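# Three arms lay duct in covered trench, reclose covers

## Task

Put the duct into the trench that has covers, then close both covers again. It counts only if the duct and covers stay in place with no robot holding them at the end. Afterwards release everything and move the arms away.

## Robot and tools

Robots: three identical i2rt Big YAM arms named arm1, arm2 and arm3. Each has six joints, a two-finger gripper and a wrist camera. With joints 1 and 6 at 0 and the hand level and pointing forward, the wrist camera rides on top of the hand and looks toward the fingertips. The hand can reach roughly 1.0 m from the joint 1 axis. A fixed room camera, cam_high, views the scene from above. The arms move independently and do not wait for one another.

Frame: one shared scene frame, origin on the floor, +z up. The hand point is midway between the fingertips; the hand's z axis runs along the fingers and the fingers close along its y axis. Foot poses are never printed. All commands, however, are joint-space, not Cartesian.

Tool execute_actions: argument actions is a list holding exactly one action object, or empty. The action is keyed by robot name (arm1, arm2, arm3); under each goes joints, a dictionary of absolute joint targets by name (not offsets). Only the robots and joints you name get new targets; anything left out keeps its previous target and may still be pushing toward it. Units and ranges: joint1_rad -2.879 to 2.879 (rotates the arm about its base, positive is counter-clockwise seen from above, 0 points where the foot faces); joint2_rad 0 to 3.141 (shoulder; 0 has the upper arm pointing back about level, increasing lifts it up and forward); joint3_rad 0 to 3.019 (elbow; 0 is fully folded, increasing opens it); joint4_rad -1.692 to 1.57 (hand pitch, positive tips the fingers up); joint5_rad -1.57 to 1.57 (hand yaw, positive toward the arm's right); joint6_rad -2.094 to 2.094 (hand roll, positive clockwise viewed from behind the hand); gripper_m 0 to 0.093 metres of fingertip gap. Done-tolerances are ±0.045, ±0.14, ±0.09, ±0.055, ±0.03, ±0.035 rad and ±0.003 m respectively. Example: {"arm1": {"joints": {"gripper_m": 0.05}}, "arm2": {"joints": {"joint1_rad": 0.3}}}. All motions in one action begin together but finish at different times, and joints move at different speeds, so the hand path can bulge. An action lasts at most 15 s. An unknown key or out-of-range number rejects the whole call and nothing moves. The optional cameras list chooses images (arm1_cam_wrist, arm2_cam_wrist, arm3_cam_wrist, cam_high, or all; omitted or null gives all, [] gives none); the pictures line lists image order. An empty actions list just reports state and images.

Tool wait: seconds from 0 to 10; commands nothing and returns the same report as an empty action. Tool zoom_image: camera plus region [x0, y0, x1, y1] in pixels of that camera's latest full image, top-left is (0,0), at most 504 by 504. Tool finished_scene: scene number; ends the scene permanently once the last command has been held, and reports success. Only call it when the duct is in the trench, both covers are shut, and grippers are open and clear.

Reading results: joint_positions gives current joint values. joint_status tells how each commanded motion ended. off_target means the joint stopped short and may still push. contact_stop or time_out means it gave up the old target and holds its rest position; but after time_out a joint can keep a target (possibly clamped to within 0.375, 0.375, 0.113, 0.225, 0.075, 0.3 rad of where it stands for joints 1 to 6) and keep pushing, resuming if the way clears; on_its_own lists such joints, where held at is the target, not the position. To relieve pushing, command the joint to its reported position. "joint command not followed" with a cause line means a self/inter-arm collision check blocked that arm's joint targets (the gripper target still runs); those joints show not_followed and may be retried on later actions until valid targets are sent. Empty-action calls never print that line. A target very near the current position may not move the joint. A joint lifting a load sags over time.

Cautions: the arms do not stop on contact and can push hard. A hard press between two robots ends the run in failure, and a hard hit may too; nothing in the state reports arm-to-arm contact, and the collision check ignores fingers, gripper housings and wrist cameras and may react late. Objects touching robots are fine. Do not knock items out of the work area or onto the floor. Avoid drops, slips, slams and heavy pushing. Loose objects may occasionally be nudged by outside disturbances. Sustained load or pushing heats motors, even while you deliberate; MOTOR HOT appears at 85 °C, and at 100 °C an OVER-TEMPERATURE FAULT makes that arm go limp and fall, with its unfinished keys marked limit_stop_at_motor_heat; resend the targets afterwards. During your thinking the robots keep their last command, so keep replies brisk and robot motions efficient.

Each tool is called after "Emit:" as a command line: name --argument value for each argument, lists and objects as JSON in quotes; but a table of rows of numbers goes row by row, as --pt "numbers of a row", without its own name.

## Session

Emit:
execute_actions --actions '[]'

Scene clock: 0.00 s.
arm1.joint_positions: joint1_rad=-0.448 joint2_rad=+0.560 joint3_rad=+1.442 joint4_rad=-1.356 joint5_rad=+0.183 joint6_rad=-0.001 gripper_m=+0.094
arm1.joint_status: not commanded
arm1.hand: x=-0.8094 y=-0.1861 z=+1.5469 quat_wxyz=(-0.484, -0.250, -0.813, +0.205) (m; scene frame)
arm2.joint_positions: joint1_rad=+0.453 joint2_rad=+0.505 joint3_rad=+1.415 joint4_rad=-1.503 joint5_rad=+0.106 joint6_rad=+0.452 gripper_m=+0.094
arm2.joint_status: not commanded
arm2.hand: x=-0.0176 y=-0.3881 z=+1.2689 quat_wxyz=(-0.198, +0.598, -0.653, -0.422) (m; scene frame)
arm3.joint_positions: joint1_rad=-0.413 joint2_rad=+0.629 joint3_rad=+1.472 joint4_rad=-1.276 joint5_rad=+0.111 joint6_rad=+0.248 gripper_m=+0.094
arm3.joint_status: not commanded
arm3.hand: x=+0.7689 y=+0.0143 z=+1.5056 quat_wxyz=(-0.092, +0.783, -0.305, -0.533) (m; scene frame)
pictures: arm1_cam_wrist, arm2_cam_wrist, arm3_cam_wrist, cam_high
Images, in order (width x height): arm1_cam_wrist 672x504, arm2_cam_wrist 672x504, arm3_cam_wrist 672x504, cam_high 672x504.

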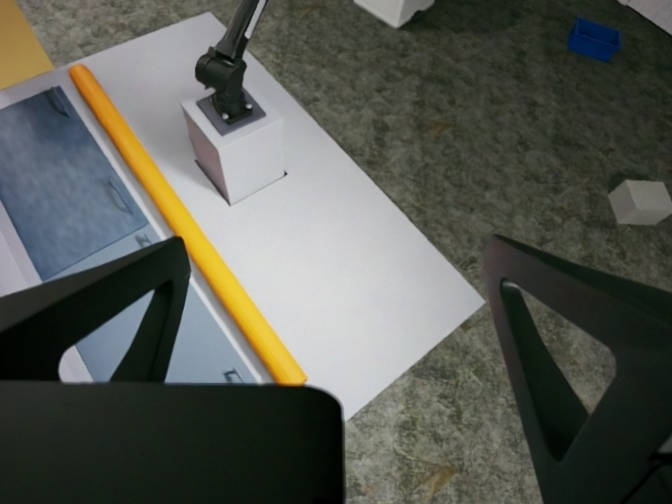

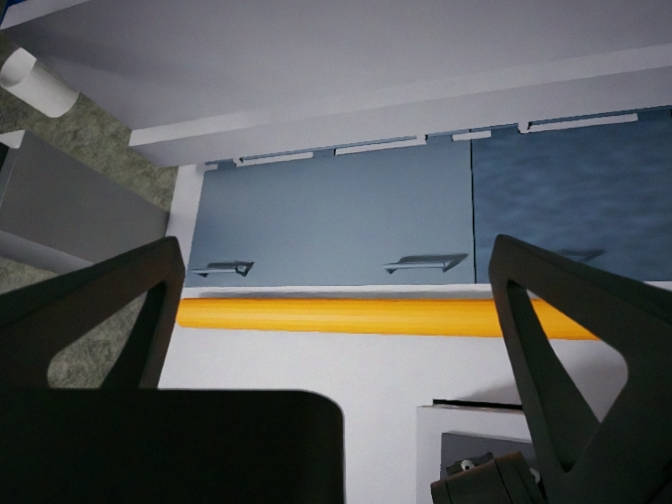

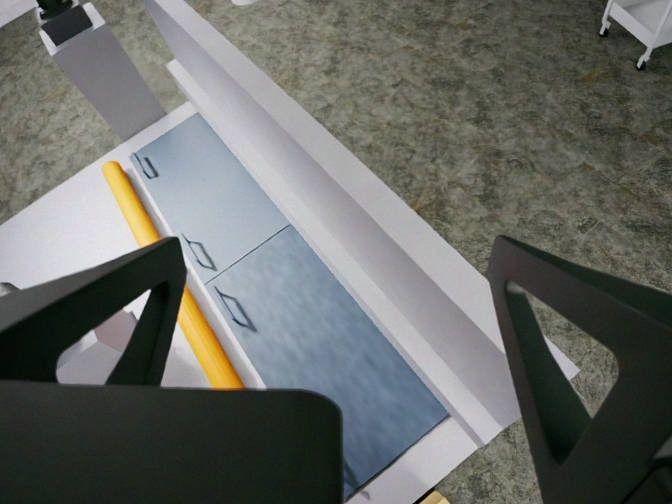

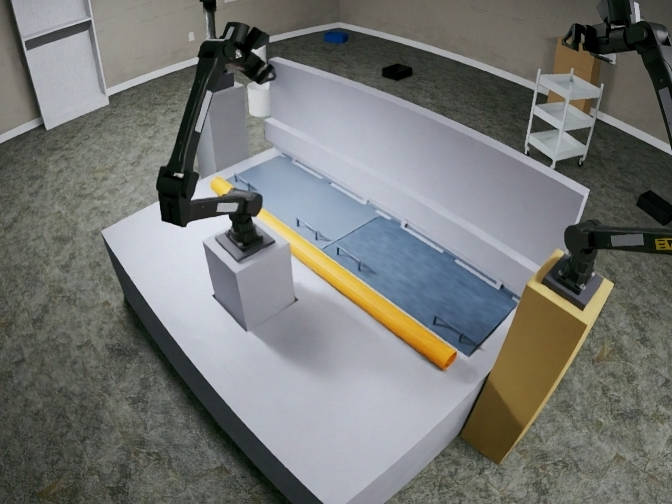

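Emit:
execute_actions --actions '[{"arm1":{"joints":{"joint1_rad":-0.208,"joint2_rad":2.62,"joint3_rad":1.025,"joint4_rad":0.03,"joint5_rad":0,"joint6_rad":-0.248,"gripper_m":0.05}},"arm2":{"joints":{"joint1_rad":0.047,"joint2_rad":1.714,"joint3_rad":0.49,"joint4_rad":-0.333,"joint5_rad":0,"joint6_rad":-1.55}},"arm3":{"joints":{"joint1_rad":0.18,"joint2_rad":2.46,"joint3_rad":0.927,"joint4_rad":-0.03,"joint5_rad":0,"joint6_rad":0.19,"gripper_m":0.05}}}]'

Scene clock: 2.53 s.
arm1.joint_positions: joint1_rad=-0.213 joint2_rad=+2.609 joint3_rad=+1.021 joint4_rad=+0.019 joint5_rad=+0.001 joint6_rad=-0.236 gripper_m=+0.050
arm1.joint_status: all done
arm1.hand: x=-0.6074 y=-0.1678 z=+0.6089 quat_wxyz=(+0.001, -0.009, -1.000, +0.004) (m; scene frame)
arm2.joint_positions: joint1_rad=+0.047 joint2_rad=+1.709 joint3_rad=+0.485 joint4_rad=-0.348 joint5_rad=+0.002 joint6_rad=-1.536 gripper_m=+0.094
arm2.joint_status: all done
arm2.hand: x=+0.0256 y=-0.2810 z=+0.6201 quat_wxyz=(+0.008, +1.000, -0.008, -0.001) (m; scene frame)
arm3.joint_positions: joint1_rad=+0.187 joint2_rad=+2.452 joint3_rad=+0.925 joint4_rad=-0.042 joint5_rad=+0.002 joint6_rad=+0.202 gripper_m=+0.050
arm3.joint_status: all done
arm3.hand: x=+0.6001 y=-0.1663 z=+0.6074 quat_wxyz=(+0.000, +1.000, -0.012, -0.003) (m; scene frame)
pictures: arm1_cam_wrist, arm2_cam_wrist, arm3_cam_wrist, cam_high
Images, in order (width x height): arm1_cam_wrist 672x504, arm2_cam_wrist 672x504, arm3_cam_wrist 672x504, cam_high 672x504.

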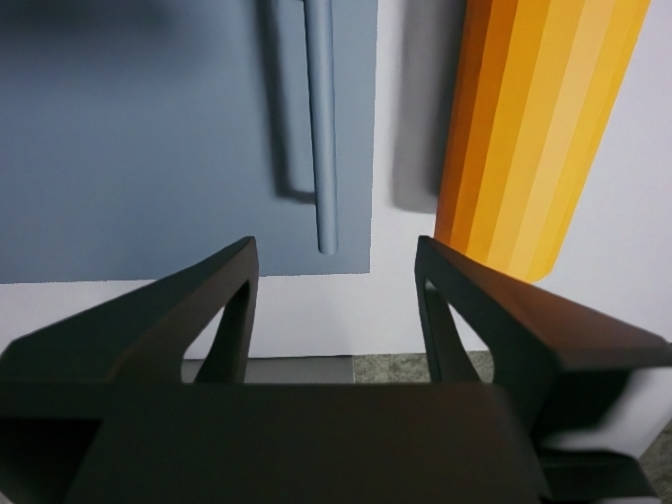

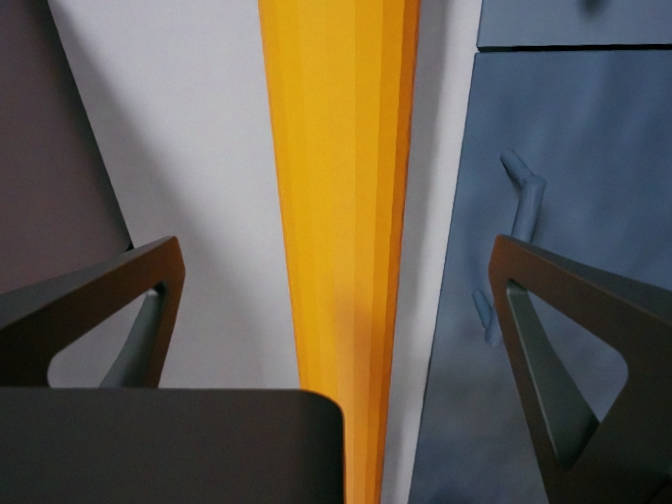

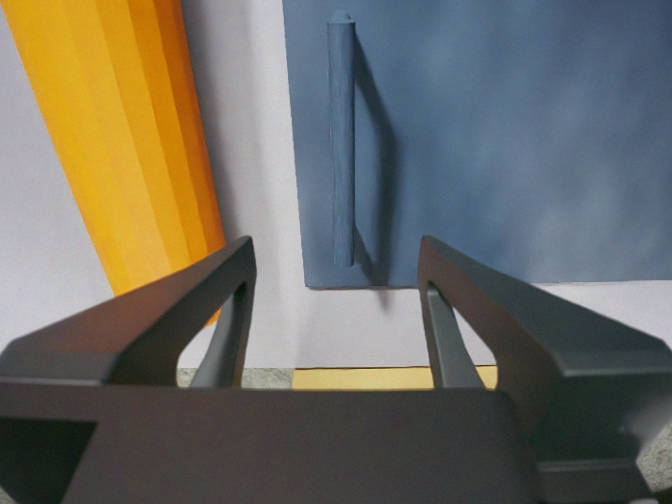

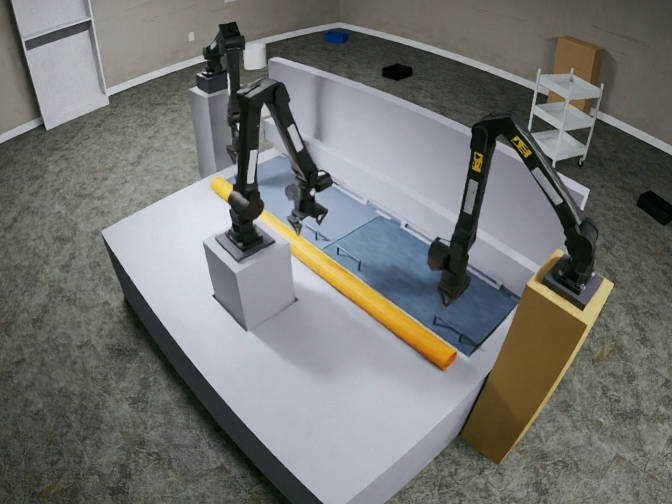

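Emit:
execute_actions --actions '[{"arm1":{"joints":{"joint1_rad":-0.195,"joint2_rad":2.78,"joint3_rad":1.128,"joint4_rad":0.074}},"arm2":{"joints":{"joint1_rad":0.1,"joint2_rad":1.957,"joint3_rad":0.512,"joint4_rad":-0.1,"joint6_rad":-1.5}},"arm3":{"joints":{"joint1_rad":0.175,"joint2_rad":2.625,"joint3_rad":1.008,"joint4_rad":0.039,"joint6_rad":0.18}}}]' --cameras '[]'

Emit:
execute_actions --actions '[{"arm1":{"joints":{"joint2_rad":2.9,"joint3_rad":1.232,"joint4_rad":0.09}},"arm2":{"joints":{"joint2_rad":2.12,"joint3_rad":0.54,"joint4_rad":0.03}},"arm3":{"joints":{"joint2_rad":2.75,"joint3_rad":1.099,"joint4_rad":0.074}}}]' --cameras '[]'

Emit:
execute_actions --actions '[{"arm1":{"joints":{"joint2_rad":2.97,"joint3_rad":1.285,"joint4_rad":0.095,"gripper_m":0.03}},"arm2":{"joints":{"joint2_rad":2.29,"joint3_rad":0.592,"joint4_rad":0.155}},"arm3":{"joints":{"joint2_rad":2.82,"joint3_rad":1.145,"joint4_rad":0.087,"gripper_m":0.03}}}]'

Scene clock: 3.93 s.
arm1.joint_positions: joint1_rad=-0.206 joint2_rad=+2.767 joint3_rad=+1.126 joint4_rad=+0.071 joint5_rad=+0.001 joint6_rad=-0.236 gripper_m=+0.050
arm1.joint_status: all done
arm1.hand: x=-0.6109 y=-0.1647 z=+0.5515 quat_wxyz=(+0.002, -0.005, -1.000, +0.004) (m; scene frame)
arm2.joint_positions: joint1_rad=+0.096 joint2_rad=+1.959 joint3_rad=+0.505 joint4_rad=-0.115 joint5_rad=+0.002 joint6_rad=-1.513 gripper_m=+0.094
arm2.joint_status: all done
arm2.hand: x=+0.0118 y=-0.2799 z=+0.5592 quat_wxyz=(+0.006, +1.000, +0.005, -0.001) (m; scene frame)
arm3.joint_positions: joint1_rad=+0.183 joint2_rad=+2.618 joint3_rad=+1.006 joint4_rad=+0.034 joint5_rad=+0.002 joint6_rad=+0.193 gripper_m=+0.050
arm3.joint_status: all done
arm3.hand: x=+0.6077 y=-0.1635 z=+0.5495 quat_wxyz=(+0.000, +1.000, -0.009, +0.001) (m; scene frame)
pictures: none
No camera images: the call's "cameras" was empty. Leave "cameras" out to get every camera's image.

Scene clock: 4.87 s.
arm1.joint_positions: joint1_rad=-0.206 joint2_rad=+2.879 joint3_rad=+1.232 joint4_rad=+0.085 joint5_rad=+0.001 joint6_rad=-0.236 gripper_m=+0.050
arm1.joint_status: all done
arm1.hand: x=-0.6056 y=-0.1663 z=+0.5090 quat_wxyz=(-0.002, -0.005, -1.000, +0.005) (m; scene frame)
arm2.joint_positions: joint1_rad=+0.096 joint2_rad=+2.121 joint3_rad=+0.538 joint4_rad=+0.016 joint5_rad=+0.002 joint6_rad=-1.513 gripper_m=+0.094
arm2.joint_status: all done
arm2.hand: x=+0.0116 y=-0.2794 z=+0.5191 quat_wxyz=(+0.005, +1.000, +0.005, -0.001) (m; scene frame)
arm3.joint_positions: joint1_rad=+0.183 joint2_rad=+2.736 joint3_rad=+1.099 joint4_rad=+0.068 joint5_rad=+0.002 joint6_rad=+0.193 gripper_m=+0.050
arm3.joint_status: all done
arm3.hand: x=+0.6018 y=-0.1646 z=+0.5064 quat_wxyz=(+0.000, +1.000, -0.009, -0.003) (m; scene frame)
pictures: none
No camera images: the call's "cameras" was empty. Leave "cameras" out to get every camera's image.

Scene clock: 6.07 s.
arm1.joint_positions: joint1_rad=-0.206 joint2_rad=+2.945 joint3_rad=+1.287 joint4_rad=+0.089 joint5_rad=+0.001 joint6_rad=-0.236 gripper_m=+0.030
arm1.joint_status: all done
arm1.hand: x=-0.6098 y=-0.1655 z=+0.4840 quat_wxyz=(+0.001, -0.005, -1.000, +0.004) (m; scene frame)
arm2.joint_positions: joint1_rad=+0.096 joint2_rad=+2.303 joint3_rad=+0.589 joint4_rad=+0.141 joint5_rad=-0.002 joint6_rad=-1.510 gripper_m=+0.094
arm2.joint_status: all done
arm2.hand: x=+0.0110 y=-0.2837 z=+0.4720 quat_wxyz=(+0.008, +1.000, +0.003, -0.003) (m; scene frame)
arm3.joint_positions: joint1_rad=+0.183 joint2_rad=+2.801 joint3_rad=+1.145 joint4_rad=+0.079 joint5_rad=+0.002 joint6_rad=+0.192 gripper_m=+0.030
arm3.joint_status: all done
arm3.hand: x=+0.6060 y=-0.1639 z=+0.4823 quat_wxyz=(+0.000, +1.000, -0.009, +0.001) (m; scene frame)
pictures: arm1_cam_wrist, arm2_cam_wrist, arm3_cam_wrist, cam_high
Images, in order (width x height): arm1_cam_wrist 672x504, arm2_cam_wrist 672x504, arm3_cam_wrist 672x504, cam_high 672x504.

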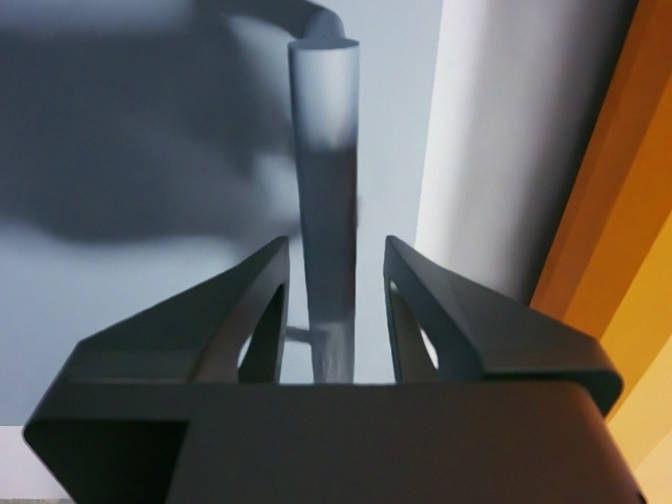

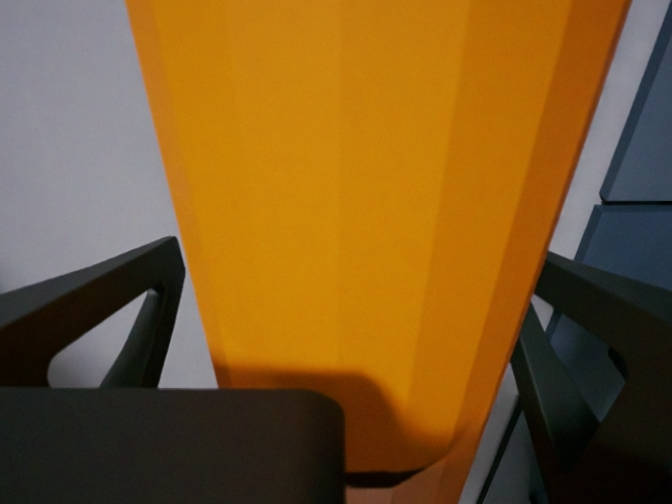

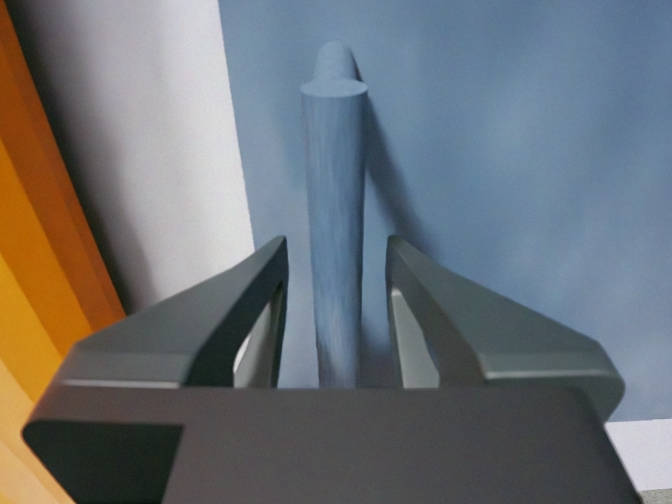

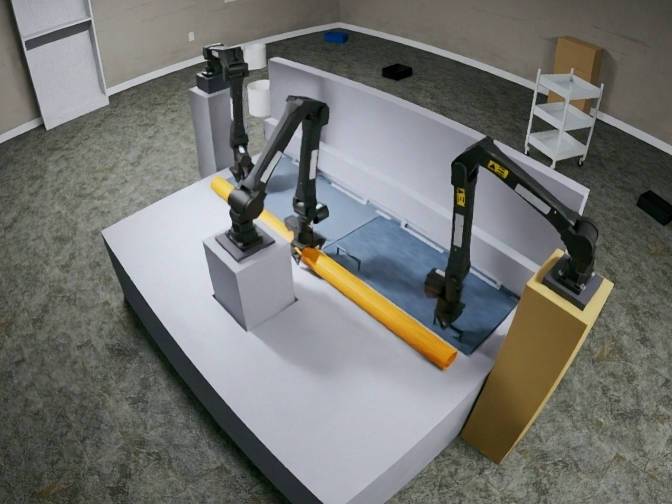

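Emit:
execute_actions --actions '[{"arm1":{"joints":{"gripper_m":0.0}},"arm2":{"joints":{"joint2_rad":2.285,"gripper_m":0.04}},"arm3":{"joints":{"gripper_m":0.0}}}]' --cameras '[]'

Scene clock: 6.73 s.
arm1.joint_positions: joint1_rad=-0.203 joint2_rad=+2.945 joint3_rad=+1.287 joint4_rad=+0.089 joint5_rad=-0.001 joint6_rad=-0.245 gripper_m=+0.009
arm1.joint_status: gripper_m off_target (ended at +0.009, target +0.000)
arm1.hand: x=-0.6094 y=-0.1642 z=+0.4839 quat_wxyz=(+0.001, +0.000, -1.000, +0.004) (m; scene frame)
arm2.joint_positions: joint1_rad=+0.096 joint2_rad=+2.297 joint3_rad=+0.593 joint4_rad=+0.146 joint5_rad=-0.002 joint6_rad=-1.510 gripper_m=+0.074
arm2.joint_status: gripper_m off_target (ended at +0.074, target +0.040); the others done
arm2.hand: x=+0.0107 y=-0.2783 z=+0.4732 quat_wxyz=(+0.001, +1.000, +0.003, -0.003) (m; scene frame)
arm3.joint_positions: joint1_rad=+0.183 joint2_rad=+2.801 joint3_rad=+1.145 joint4_rad=+0.079 joint5_rad=+0.003 joint6_rad=+0.182 gripper_m=+0.010
arm3.joint_status: gripper_m off_target (ended at +0.010, target +0.000)
arm3.hand: x=+0.6060 y=-0.1636 z=+0.4823 quat_wxyz=(-0.001, +1.000, -0.004, +0.000) (m; scene frame)
pictures: none
No camera images: the call's "cameras" was empty. Leave "cameras" out to get every camera's image.

Emit:
execute_actions --actions '[{"arm1":{"joints":{"joint1_rad":-0.14,"joint2_rad":2.7,"joint3_rad":1.071,"joint4_rad":0.066,"joint6_rad":-0.18}},"arm3":{"joints":{"joint1_rad":0.115,"joint2_rad":2.545,"joint3_rad":0.96,"joint4_rad":0.02,"joint6_rad":0.12}}}]' --cameras '["arm1_cam_wrist","arm3_cam_wrist","cam_high"]'

Scene clock: 8.30 s.
arm1.joint_positions: joint1_rad=-0.156 joint2_rad=+2.773 joint3_rad=+1.116 joint4_rad=+0.093 joint5_rad=+0.017 joint6_rad=-0.199 gripper_m=+0.009
arm1.joint_status: all done
arm1.hand: x=-0.6108 y=-0.1484 z=+0.5496 quat_wxyz=(+0.000, +0.001, -1.000, +0.012) (m; scene frame)
arm2.joint_positions: joint1_rad=+0.096 joint2_rad=+2.297 joint3_rad=+0.593 joint4_rad=+0.146 joint5_rad=-0.002 joint6_rad=-1.510 gripper_m=+0.074
arm2.joint_status: not commanded
arm2.hand: x=+0.0107 y=-0.2783 z=+0.4732 quat_wxyz=(+0.001, +1.000, +0.003, -0.003) (m; scene frame)
arm3.joint_positions: joint1_rad=+0.128 joint2_rad=+2.612 joint3_rad=+0.995 joint4_rad=+0.046 joint5_rad=-0.019 joint6_rad=+0.125 gripper_m=+0.010
arm3.joint_status: all done
arm3.hand: x=+0.6058 y=-0.1470 z=+0.5516 quat_wxyz=(+0.011, +1.000, -0.003, -0.001) (m; scene frame)
pictures: arm1_cam_wrist, arm3_cam_wrist, cam_high
Images, in order (width x height): arm1_cam_wrist 672x504, arm3_cam_wrist 672x504, cam_high 672x504.

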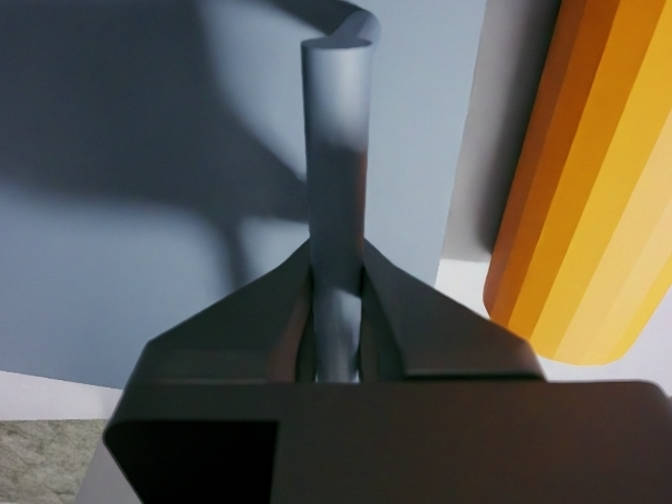

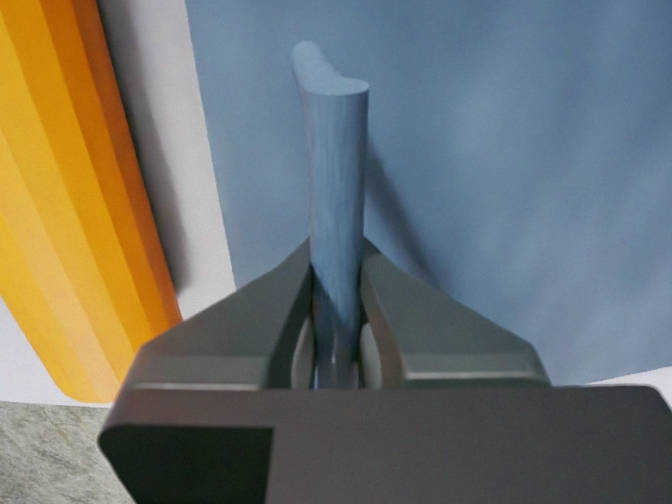

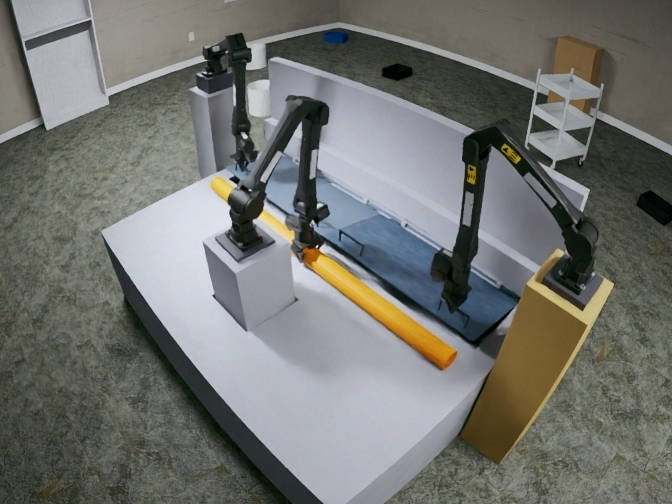

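The load is the same as in scene 1, so I'm continuing to open the covers and starting to lift the duct.

Emit:
execute_actions --actions '[{"arm1":{"joints":{"joint1_rad":0.0,"joint2_rad":2.465,"joint3_rad":0.908,"joint4_rad":-0.005,"joint6_rad":-0.045}},"arm3":{"joints":{"joint1_rad":-0.022,"joint2_rad":2.295,"joint3_rad":0.833,"joint4_rad":-0.099,"joint6_rad":-0.01}}}]' --cameras '[]'

Emit:
execute_actions --actions '[{"arm1":{"joints":{"joint1_rad":0.2,"joint2_rad":2.265,"joint3_rad":0.833,"joint4_rad":-0.126,"joint6_rad":0.15}},"arm2":{"joints":{"joint2_rad":2.08,"joint3_rad":0.54,"joint4_rad":0.01}},"arm3":{"joints":{"joint1_rad":-0.22,"joint2_rad":2.095,"joint3_rad":0.796,"joint4_rad":-0.258,"joint6_rad":-0.2}}}]' --cameras '["arm3_cam_wrist","cam_high"]'

Scene clock: 9.50 s.
arm1.joint_positions: joint1_rad=-0.028 joint2_rad=+2.527 joint3_rad=+0.932 joint4_rad=+0.019 joint5_rad=+0.033 joint6_rad=-0.070 gripper_m=+0.009
arm1.joint_status: all done
arm1.hand: x=-0.6126 y=-0.1034 z=+0.6379 quat_wxyz=(+0.005, +0.000, -1.000, +0.020) (m; scene frame)
arm2.joint_positions: joint1_rad=+0.096 joint2_rad=+2.297 joint3_rad=+0.593 joint4_rad=+0.146 joint5_rad=-0.002 joint6_rad=-1.510 gripper_m=+0.074
arm2.joint_status: not commanded
arm2.hand: x=+0.0107 y=-0.2783 z=+0.4732 quat_wxyz=(+0.001, +1.000, +0.003, -0.003) (m; scene frame)
arm3.joint_positions: joint1_rad=-0.002 joint2_rad=+2.351 joint3_rad=+0.850 joint4_rad=-0.073 joint5_rad=-0.031 joint6_rad=-0.004 gripper_m=+0.010
arm3.joint_status: all done
arm3.hand: x=+0.6064 y=-0.1015 z=+0.6407 quat_wxyz=(+0.017, +1.000, -0.004, -0.001) (m; scene frame)
pictures: none
No camera images: the call's "cameras" was empty. Leave "cameras" out to get every camera's image.

Scene clock: 10.70 s.
arm1.joint_positions: joint1_rad=+0.161 joint2_rad=+2.312 joint3_rad=+0.836 joint4_rad=-0.116 joint5_rad=+0.046 joint6_rad=+0.121 gripper_m=+0.009
arm1.joint_status: all done
arm1.hand: x=-0.6144 y=-0.0373 z=+0.7097 quat_wxyz=(+0.010, -0.001, -1.000, +0.028) (m; scene frame)
arm2.joint_positions: joint1_rad=+0.096 joint2_rad=+2.121 joint3_rad=+0.543 joint4_rad=+0.017 joint5_rad=-0.001 joint6_rad=-1.510 gripper_m=+0.074
arm2.joint_status: all done
arm2.hand: x=+0.0109 y=-0.2765 z=+0.5190 quat_wxyz=(+0.003, +1.000, +0.003, -0.002) (m; scene frame)
arm3.joint_positions: joint1_rad=-0.188 joint2_rad=+2.136 joint3_rad=+0.799 joint4_rad=-0.242 joint5_rad=-0.044 joint6_rad=-0.191 gripper_m=+0.010
arm3.joint_status: all done
arm3.hand: x=+0.6062 y=-0.0354 z=+0.7122 quat_wxyz=(+0.024, +1.000, -0.003, -0.003) (m; scene frame)
pictures: arm3_cam_wrist, cam_high
Images, in order (width x height): arm3_cam_wrist 672x504, cam_high 672x504.

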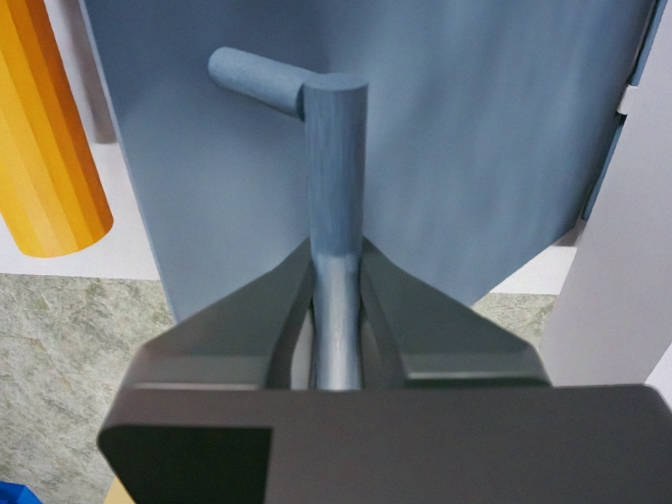

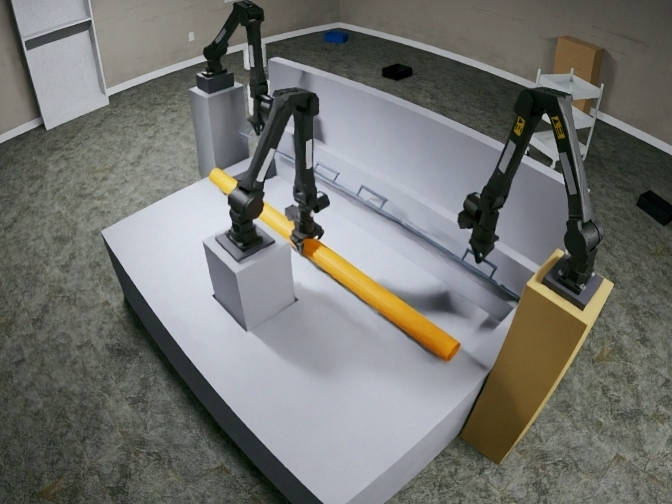

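Emit:
execute_actions --actions '[{"arm1":{"joints":{"joint1_rad":0.404,"joint2_rad":2.15,"joint3_rad":0.845,"joint4_rad":-0.26,"joint6_rad":0.34}},"arm2":{"joints":{"joint2_rad":2.06,"joint3_rad":0.9,"joint4_rad":-0.1,"joint5_rad":0.02}},"arm3":{"joints":{"joint1_rad":-0.416,"joint2_rad":1.995,"joint3_rad":0.838,"joint4_rad":-0.405,"joint6_rad":-0.39}}}]' --cameras '["cam_high"]'

Scene clock: 12.97 s.
arm1.joint_positions: joint1_rad=+0.354 joint2_rad=+2.178 joint3_rad=+0.835 joint4_rad=-0.266 joint5_rad=+0.051 joint6_rad=+0.315 gripper_m=+0.010
arm1.joint_status: joint1_rad time_out (moved +0.193 of +0.243); the others done
arm1.on_its_own: joint1_rad reads +0.354 and still pushes toward +0.404 since a time_out
arm1.hand: x=-0.6153 y=+0.0339 z=+0.7563 quat_wxyz=(+0.012, -0.001, -0.999, +0.033) (m; scene frame)
arm2.joint_positions: joint1_rad=+0.096 joint2_rad=+2.121 joint3_rad=+0.867 joint4_rad=-0.110 joint5_rad=+0.019 joint6_rad=-1.506 gripper_m=+0.074
arm2.joint_status: all done
arm2.hand: x=+0.0029 y=-0.1065 z=+0.5408 quat_wxyz=(-0.096, +0.995, +0.001, +0.001) (m; scene frame)
arm3.joint_positions: joint1_rad=-0.372 joint2_rad=+2.017 joint3_rad=+0.825 joint4_rad=-0.384 joint5_rad=-0.055 joint6_rad=-0.375 gripper_m=+0.010
arm3.joint_status: all done
arm3.hand: x=+0.6073 y=+0.0348 z=+0.7578 quat_wxyz=(+0.028, +1.000, -0.003, -0.010) (m; scene frame)
pictures: cam_high
Images, in order (width x height): cam_high 672x504.

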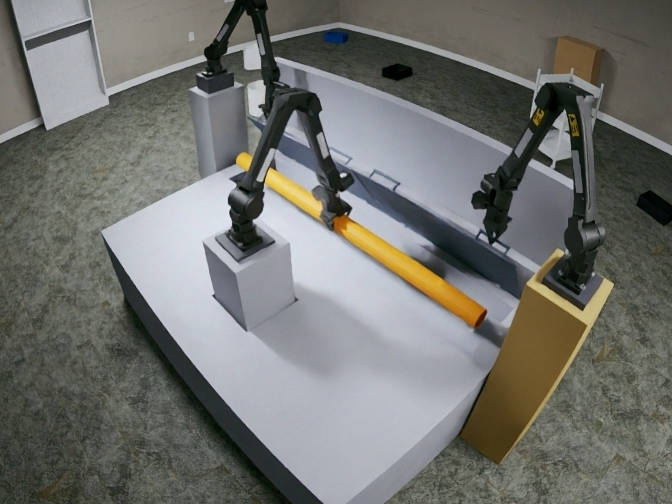

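Emit:
execute_actions --actions '[{"arm2":{"joints":{"joint2_rad":2.24,"joint3_rad":1.12,"joint4_rad":-0.168}}}]' --cameras '["cam_high"]'

Emit:
zoom_image --camera "cam_high" --region '[420, 250, 540, 370]'

Emit:
zoom_image --camera "cam_high" --region '[210, 120, 330, 240]'

Scene clock: 14.07 s.
arm1.joint_positions: joint1_rad=+0.354 joint2_rad=+2.178 joint3_rad=+0.835 joint4_rad=-0.266 joint5_rad=+0.051 joint6_rad=+0.315 gripper_m=+0.010
arm1.joint_status: not commanded
arm1.on_its_own: joint1_rad reads +0.354 and still pushes toward +0.404 since a time_out
arm1.hand: x=-0.6153 y=+0.0339 z=+0.7563 quat_wxyz=(+0.012, -0.001, -0.999, +0.033) (m; scene frame)
arm2.joint_positions: joint1_rad=+0.096 joint2_rad=+2.323 joint3_rad=+1.079 joint4_rad=-0.170 joint5_rad=+0.018 joint6_rad=-1.506 gripper_m=+0.074
arm2.joint_status: all done
arm2.hand: x=-0.0003 y=-0.0631 z=+0.4821 quat_wxyz=(-0.072, +0.997, +0.001, +0.002) (m; scene frame)
arm3.joint_positions: joint1_rad=-0.372 joint2_rad=+2.017 joint3_rad=+0.825 joint4_rad=-0.384 joint5_rad=-0.055 joint6_rad=-0.375 gripper_m=+0.010
arm3.joint_status: not commanded
arm3.hand: x=+0.6073 y=+0.0348 z=+0.7578 quat_wxyz=(+0.028, +1.000, -0.003, -0.010) (m; scene frame)
pictures: cam_high
Images, in order (width x height): cam_high 672x504.

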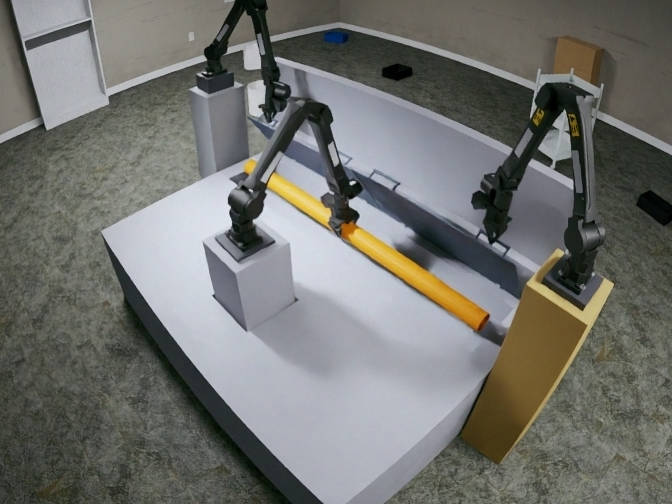

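Region (420, 250, 540, 370) of cam_high's 672x504 image, scaled by 4.200, with more detail than that image has.

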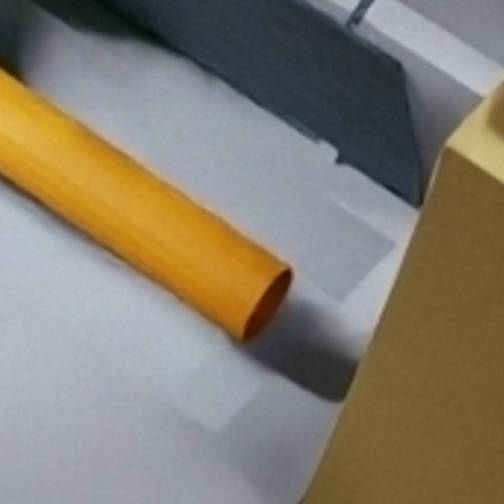

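Region (210, 120, 330, 240) of cam_high's 672x504 image, scaled by 4.200, with more detail than that image has.

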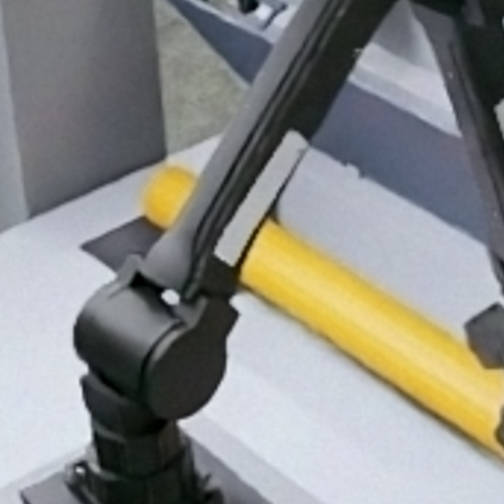

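Emit:
execute_actions --actions '[{"arm2":{"joints":{"joint1_rad":0.075,"joint2_rad":2.36,"joint3_rad":1.175,"joint4_rad":-0.105}}}]' --cameras '["cam_high"]'

Emit:
zoom_image --camera "cam_high" --region '[210, 120, 330, 240]'

Emit:
zoom_image --camera "cam_high" --region '[420, 250, 540, 370]'

Scene clock: 15.33 s.
arm1.joint_positions: joint1_rad=+0.354 joint2_rad=+2.178 joint3_rad=+0.835 joint4_rad=-0.266 joint5_rad=+0.051 joint6_rad=+0.315 gripper_m=+0.010
arm1.joint_status: not commanded
arm1.on_its_own: joint1_rad reads +0.354 and still pushes toward +0.404 since a time_out
arm1.hand: x=-0.6153 y=+0.0339 z=+0.7563 quat_wxyz=(+0.012, -0.001, -0.999, +0.033) (m; scene frame)
arm2.joint_positions: joint1_rad=+0.081 joint2_rad=+2.436 joint3_rad=+1.147 joint4_rad=-0.123 joint5_rad=+0.018 joint6_rad=-1.506 gripper_m=+0.074
arm2.joint_status: all done
arm2.hand: x=+0.0066 y=-0.0557 z=+0.4405 quat_wxyz=(-0.072, +0.997, -0.007, +0.003) (m; scene frame)
arm3.joint_positions: joint1_rad=-0.372 joint2_rad=+2.017 joint3_rad=+0.825 joint4_rad=-0.384 joint5_rad=-0.055 joint6_rad=-0.375 gripper_m=+0.010
arm3.joint_status: not commanded
arm3.hand: x=+0.6073 y=+0.0348 z=+0.7578 quat_wxyz=(+0.028, +1.000, -0.003, -0.010) (m; scene frame)
pictures: cam_high
Images, in order (width x height): cam_high 672x504.

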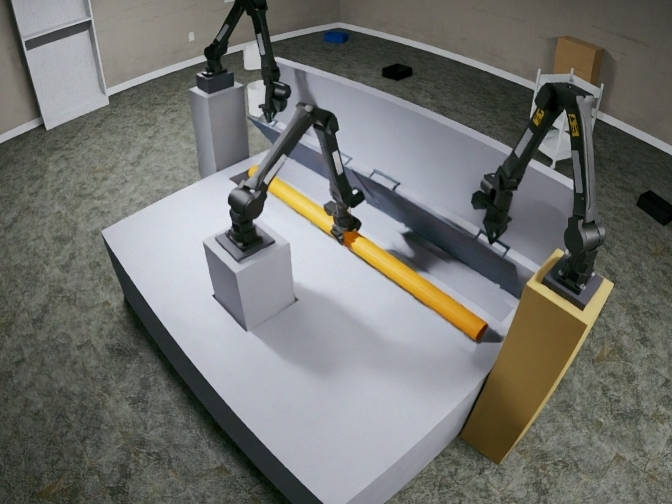

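Region (210, 120, 330, 240) of cam_high's 672x504 image, scaled by 4.200, with more detail than that image has.

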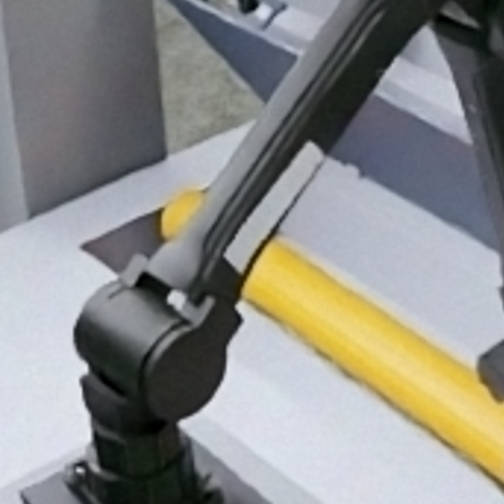

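Region (420, 250, 540, 370) of cam_high's 672x504 image, scaled by 4.200, with more detail than that image has.

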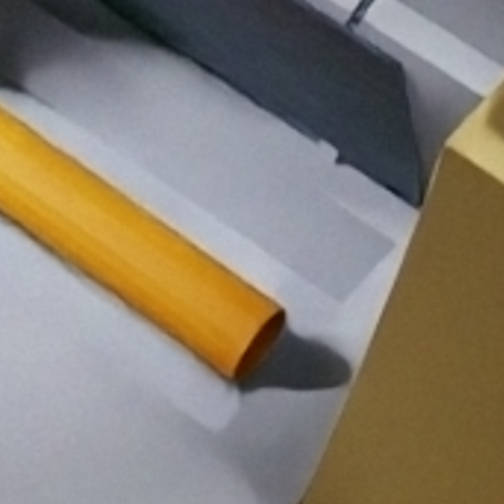

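Emit:
execute_actions --actions '[{"arm2":{"joints":{"joint2_rad":2.52,"joint3_rad":1.275,"joint4_rad":-0.035,"joint6_rad":-1.545}}}]' --cameras '[]'

Emit:
execute_actions --actions '[{"arm2":{"joints":{"joint2_rad":2.62,"joint3_rad":1.31,"joint4_rad":-0.01}}}]' --cameras '["cam_high"]'

Scene clock: 16.63 s.
arm1.joint_positions: joint1_rad=+0.354 joint2_rad=+2.178 joint3_rad=+0.835 joint4_rad=-0.266 joint5_rad=+0.051 joint6_rad=+0.315 gripper_m=+0.010
arm1.joint_status: not commanded
arm1.on_its_own: joint1_rad reads +0.354 and still pushes toward +0.404 since a time_out
arm1.hand: x=-0.6153 y=+0.0339 z=+0.7563 quat_wxyz=(+0.012, -0.001, -0.999, +0.033) (m; scene frame)
arm2.joint_positions: joint1_rad=+0.081 joint2_rad=+2.600 joint3_rad=+1.248 joint4_rad=-0.051 joint5_rad=+0.018 joint6_rad=-1.535 gripper_m=+0.074
arm2.joint_status: all done
arm2.hand: x=+0.0061 y=-0.0506 z=+0.3778 quat_wxyz=(-0.077, +0.997, +0.007, +0.004) (m; scene frame)
arm3.joint_positions: joint1_rad=-0.372 joint2_rad=+2.017 joint3_rad=+0.825 joint4_rad=-0.384 joint5_rad=-0.055 joint6_rad=-0.375 gripper_m=+0.010
arm3.joint_status: not commanded
arm3.hand: x=+0.6073 y=+0.0348 z=+0.7578 quat_wxyz=(+0.028, +1.000, -0.003, -0.010) (m; scene frame)
pictures: none
No camera images: the call's "cameras" was empty. Leave "cameras" out to get every camera's image.

Scene clock: 17.30 s.
arm1.joint_positions: joint1_rad=+0.354 joint2_rad=+2.178 joint3_rad=+0.835 joint4_rad=-0.266 joint5_rad=+0.051 joint6_rad=+0.315 gripper_m=+0.010
arm1.joint_status: not commanded
arm1.on_its_own: joint1_rad reads +0.354 and still pushes toward +0.404 since a time_out
arm1.hand: x=-0.6153 y=+0.0339 z=+0.7563 quat_wxyz=(+0.012, -0.001, -0.999, +0.033) (m; scene frame)
arm2.joint_positions: joint1_rad=+0.081 joint2_rad=+2.642 joint3_rad=+1.284 joint4_rad=-0.034 joint5_rad=+0.016 joint6_rad=-1.535 gripper_m=+0.074
arm2.joint_status: all done
arm2.hand: x=+0.0054 y=-0.0443 z=+0.3629 quat_wxyz=(-0.083, +0.997, +0.008, +0.003) (m; scene frame)
arm3.joint_positions: joint1_rad=-0.372 joint2_rad=+2.017 joint3_rad=+0.825 joint4_rad=-0.384 joint5_rad=-0.055 joint6_rad=-0.375 gripper_m=+0.010
arm3.joint_status: not commanded
arm3.hand: x=+0.6073 y=+0.0348 z=+0.7578 quat_wxyz=(+0.028, +1.000, -0.003, -0.010) (m; scene frame)
pictures: cam_high
Images, in order (width x height): cam_high 672x504.

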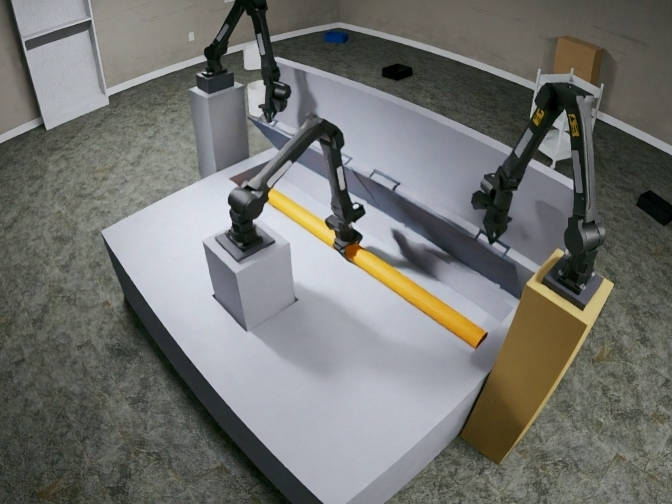

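The duct is resting on the trench floor. Releasing it and withdrawing arm2.

Emit:
execute_actions --actions '[{"arm2":{"joints":{"joint2_rad":2.64,"joint3_rad":1.284,"joint4_rad":-0.034,"gripper_m":0.093}}}]' --cameras '[]'

Emit:
execute_actions --actions '[{"arm2":{"joints":{"joint2_rad":2.44,"joint3_rad":1.155,"joint4_rad":-0.125}}}]' --cameras '[]'

Emit:
execute_actions --actions '[{"arm2":{"joints":{"joint2_rad":2.05,"joint3_rad":0.88,"joint4_rad":-0.27}}}]' --cameras '["cam_high","arm1_cam_wrist","arm3_cam_wrist"]'

Scene clock: 18.33 s.
arm1.joint_positions: joint1_rad=+0.354 joint2_rad=+2.178 joint3_rad=+0.835 joint4_rad=-0.266 joint5_rad=+0.051 joint6_rad=+0.315 gripper_m=+0.010
arm1.joint_status: not commanded
arm1.on_its_own: joint1_rad reads +0.354 and still pushes toward +0.404 since a time_out
arm1.hand: x=-0.6153 y=+0.0339 z=+0.7563 quat_wxyz=(+0.012, -0.001, -0.999, +0.033) (m; scene frame)
arm2.joint_positions: joint1_rad=+0.081 joint2_rad=+2.642 joint3_rad=+1.283 joint4_rad=-0.034 joint5_rad=+0.016 joint6_rad=-1.535 gripper_m=+0.093
arm2.joint_status: all done
arm2.hand: x=+0.0054 y=-0.0450 z=+0.3628 quat_wxyz=(-0.082, +0.997, +0.008, +0.003) (m; scene frame)
arm3.joint_positions: joint1_rad=-0.372 joint2_rad=+2.017 joint3_rad=+0.825 joint4_rad=-0.384 joint5_rad=-0.055 joint6_rad=-0.375 gripper_m=+0.010
arm3.joint_status: not commanded
arm3.hand: x=+0.6073 y=+0.0348 z=+0.7578 quat_wxyz=(+0.028, +1.000, -0.003, -0.010) (m; scene frame)
pictures: none
No camera images: the call's "cameras" was empty. Leave "cameras" out to get every camera's image.

Scene clock: 19.33 s.
arm1.joint_positions: joint1_rad=+0.354 joint2_rad=+2.178 joint3_rad=+0.835 joint4_rad=-0.266 joint5_rad=+0.051 joint6_rad=+0.315 gripper_m=+0.010
arm1.joint_status: not commanded
arm1.on_its_own: joint1_rad reads +0.354 and still pushes toward +0.404 since a time_out
arm1.hand: x=-0.6153 y=+0.0339 z=+0.7563 quat_wxyz=(+0.012, -0.001, -0.999, +0.033) (m; scene frame)
arm2.joint_positions: joint1_rad=+0.081 joint2_rad=+2.430 joint3_rad=+1.150 joint4_rad=-0.116 joint5_rad=+0.017 joint6_rad=-1.535 gripper_m=+0.093
arm2.joint_status: all done
arm2.hand: x=+0.0060 y=-0.0496 z=+0.4440 quat_wxyz=(-0.080, +0.997, +0.008, +0.003) (m; scene frame)
arm3.joint_positions: joint1_rad=-0.372 joint2_rad=+2.017 joint3_rad=+0.825 joint4_rad=-0.384 joint5_rad=-0.055 joint6_rad=-0.375 gripper_m=+0.010
arm3.joint_status: not commanded
arm3.hand: x=+0.6073 y=+0.0348 z=+0.7578 quat_wxyz=(+0.028, +1.000, -0.003, -0.010) (m; scene frame)
pictures: none
No camera images: the call's "cameras" was empty. Leave "cameras" out to get every camera's image.

Scene clock: 20.50 s.
arm1.joint_positions: joint1_rad=+0.354 joint2_rad=+2.178 joint3_rad=+0.835 joint4_rad=-0.266 joint5_rad=+0.051 joint6_rad=+0.315 gripper_m=+0.010
arm1.joint_status: not commanded
arm1.on_its_own: joint1_rad reads +0.354 and still pushes toward +0.404 since a time_out
arm1.hand: x=-0.6153 y=+0.0339 z=+0.7563 quat_wxyz=(+0.012, -0.001, -0.999, +0.033) (m; scene frame)
arm2.joint_positions: joint1_rad=+0.081 joint2_rad=+2.035 joint3_rad=+0.879 joint4_rad=-0.263 joint5_rad=+0.017 joint6_rad=-1.535 gripper_m=+0.093
arm2.joint_status: all done
arm2.hand: x=+0.0097 y=-0.1095 z=+0.5729 quat_wxyz=(-0.069, +0.998, +0.008, +0.003) (m; scene frame)
arm3.joint_positions: joint1_rad=-0.372 joint2_rad=+2.017 joint3_rad=+0.825 joint4_rad=-0.384 joint5_rad=-0.055 joint6_rad=-0.375 gripper_m=+0.010
arm3.joint_status: not commanded
arm3.hand: x=+0.6073 y=+0.0348 z=+0.7578 quat_wxyz=(+0.028, +1.000, -0.003, -0.010) (m; scene frame)
pictures: arm1_cam_wrist, arm3_cam_wrist, cam_high
Images, in order (width x height): arm1_cam_wrist 672x504, arm3_cam_wrist 672x504, cam_high 672x504.

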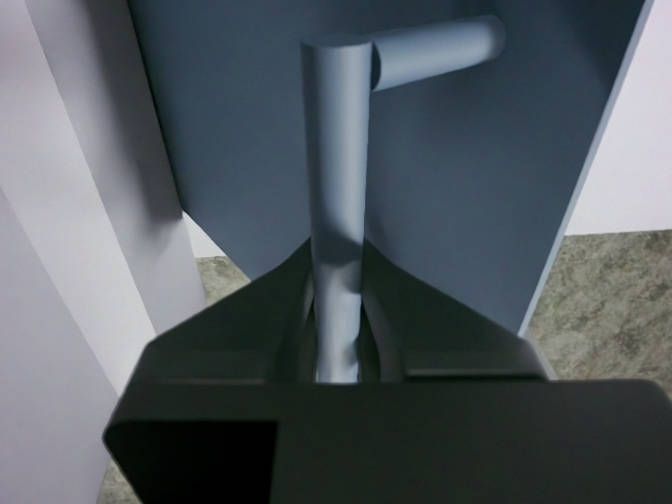

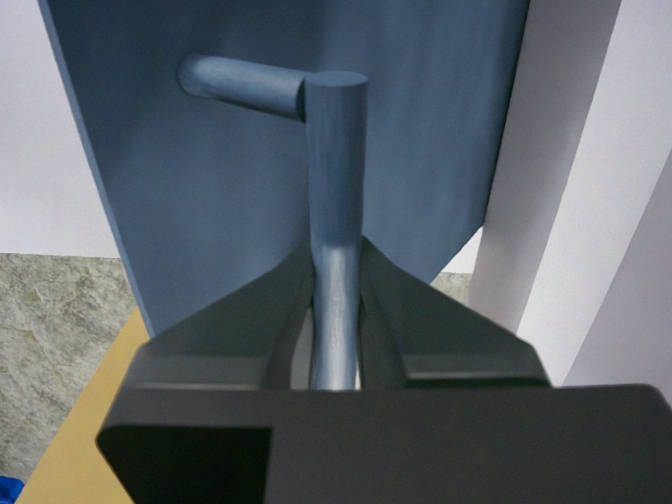

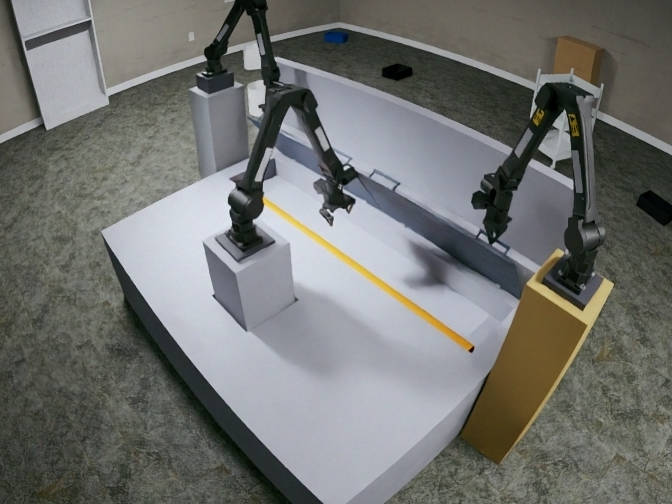

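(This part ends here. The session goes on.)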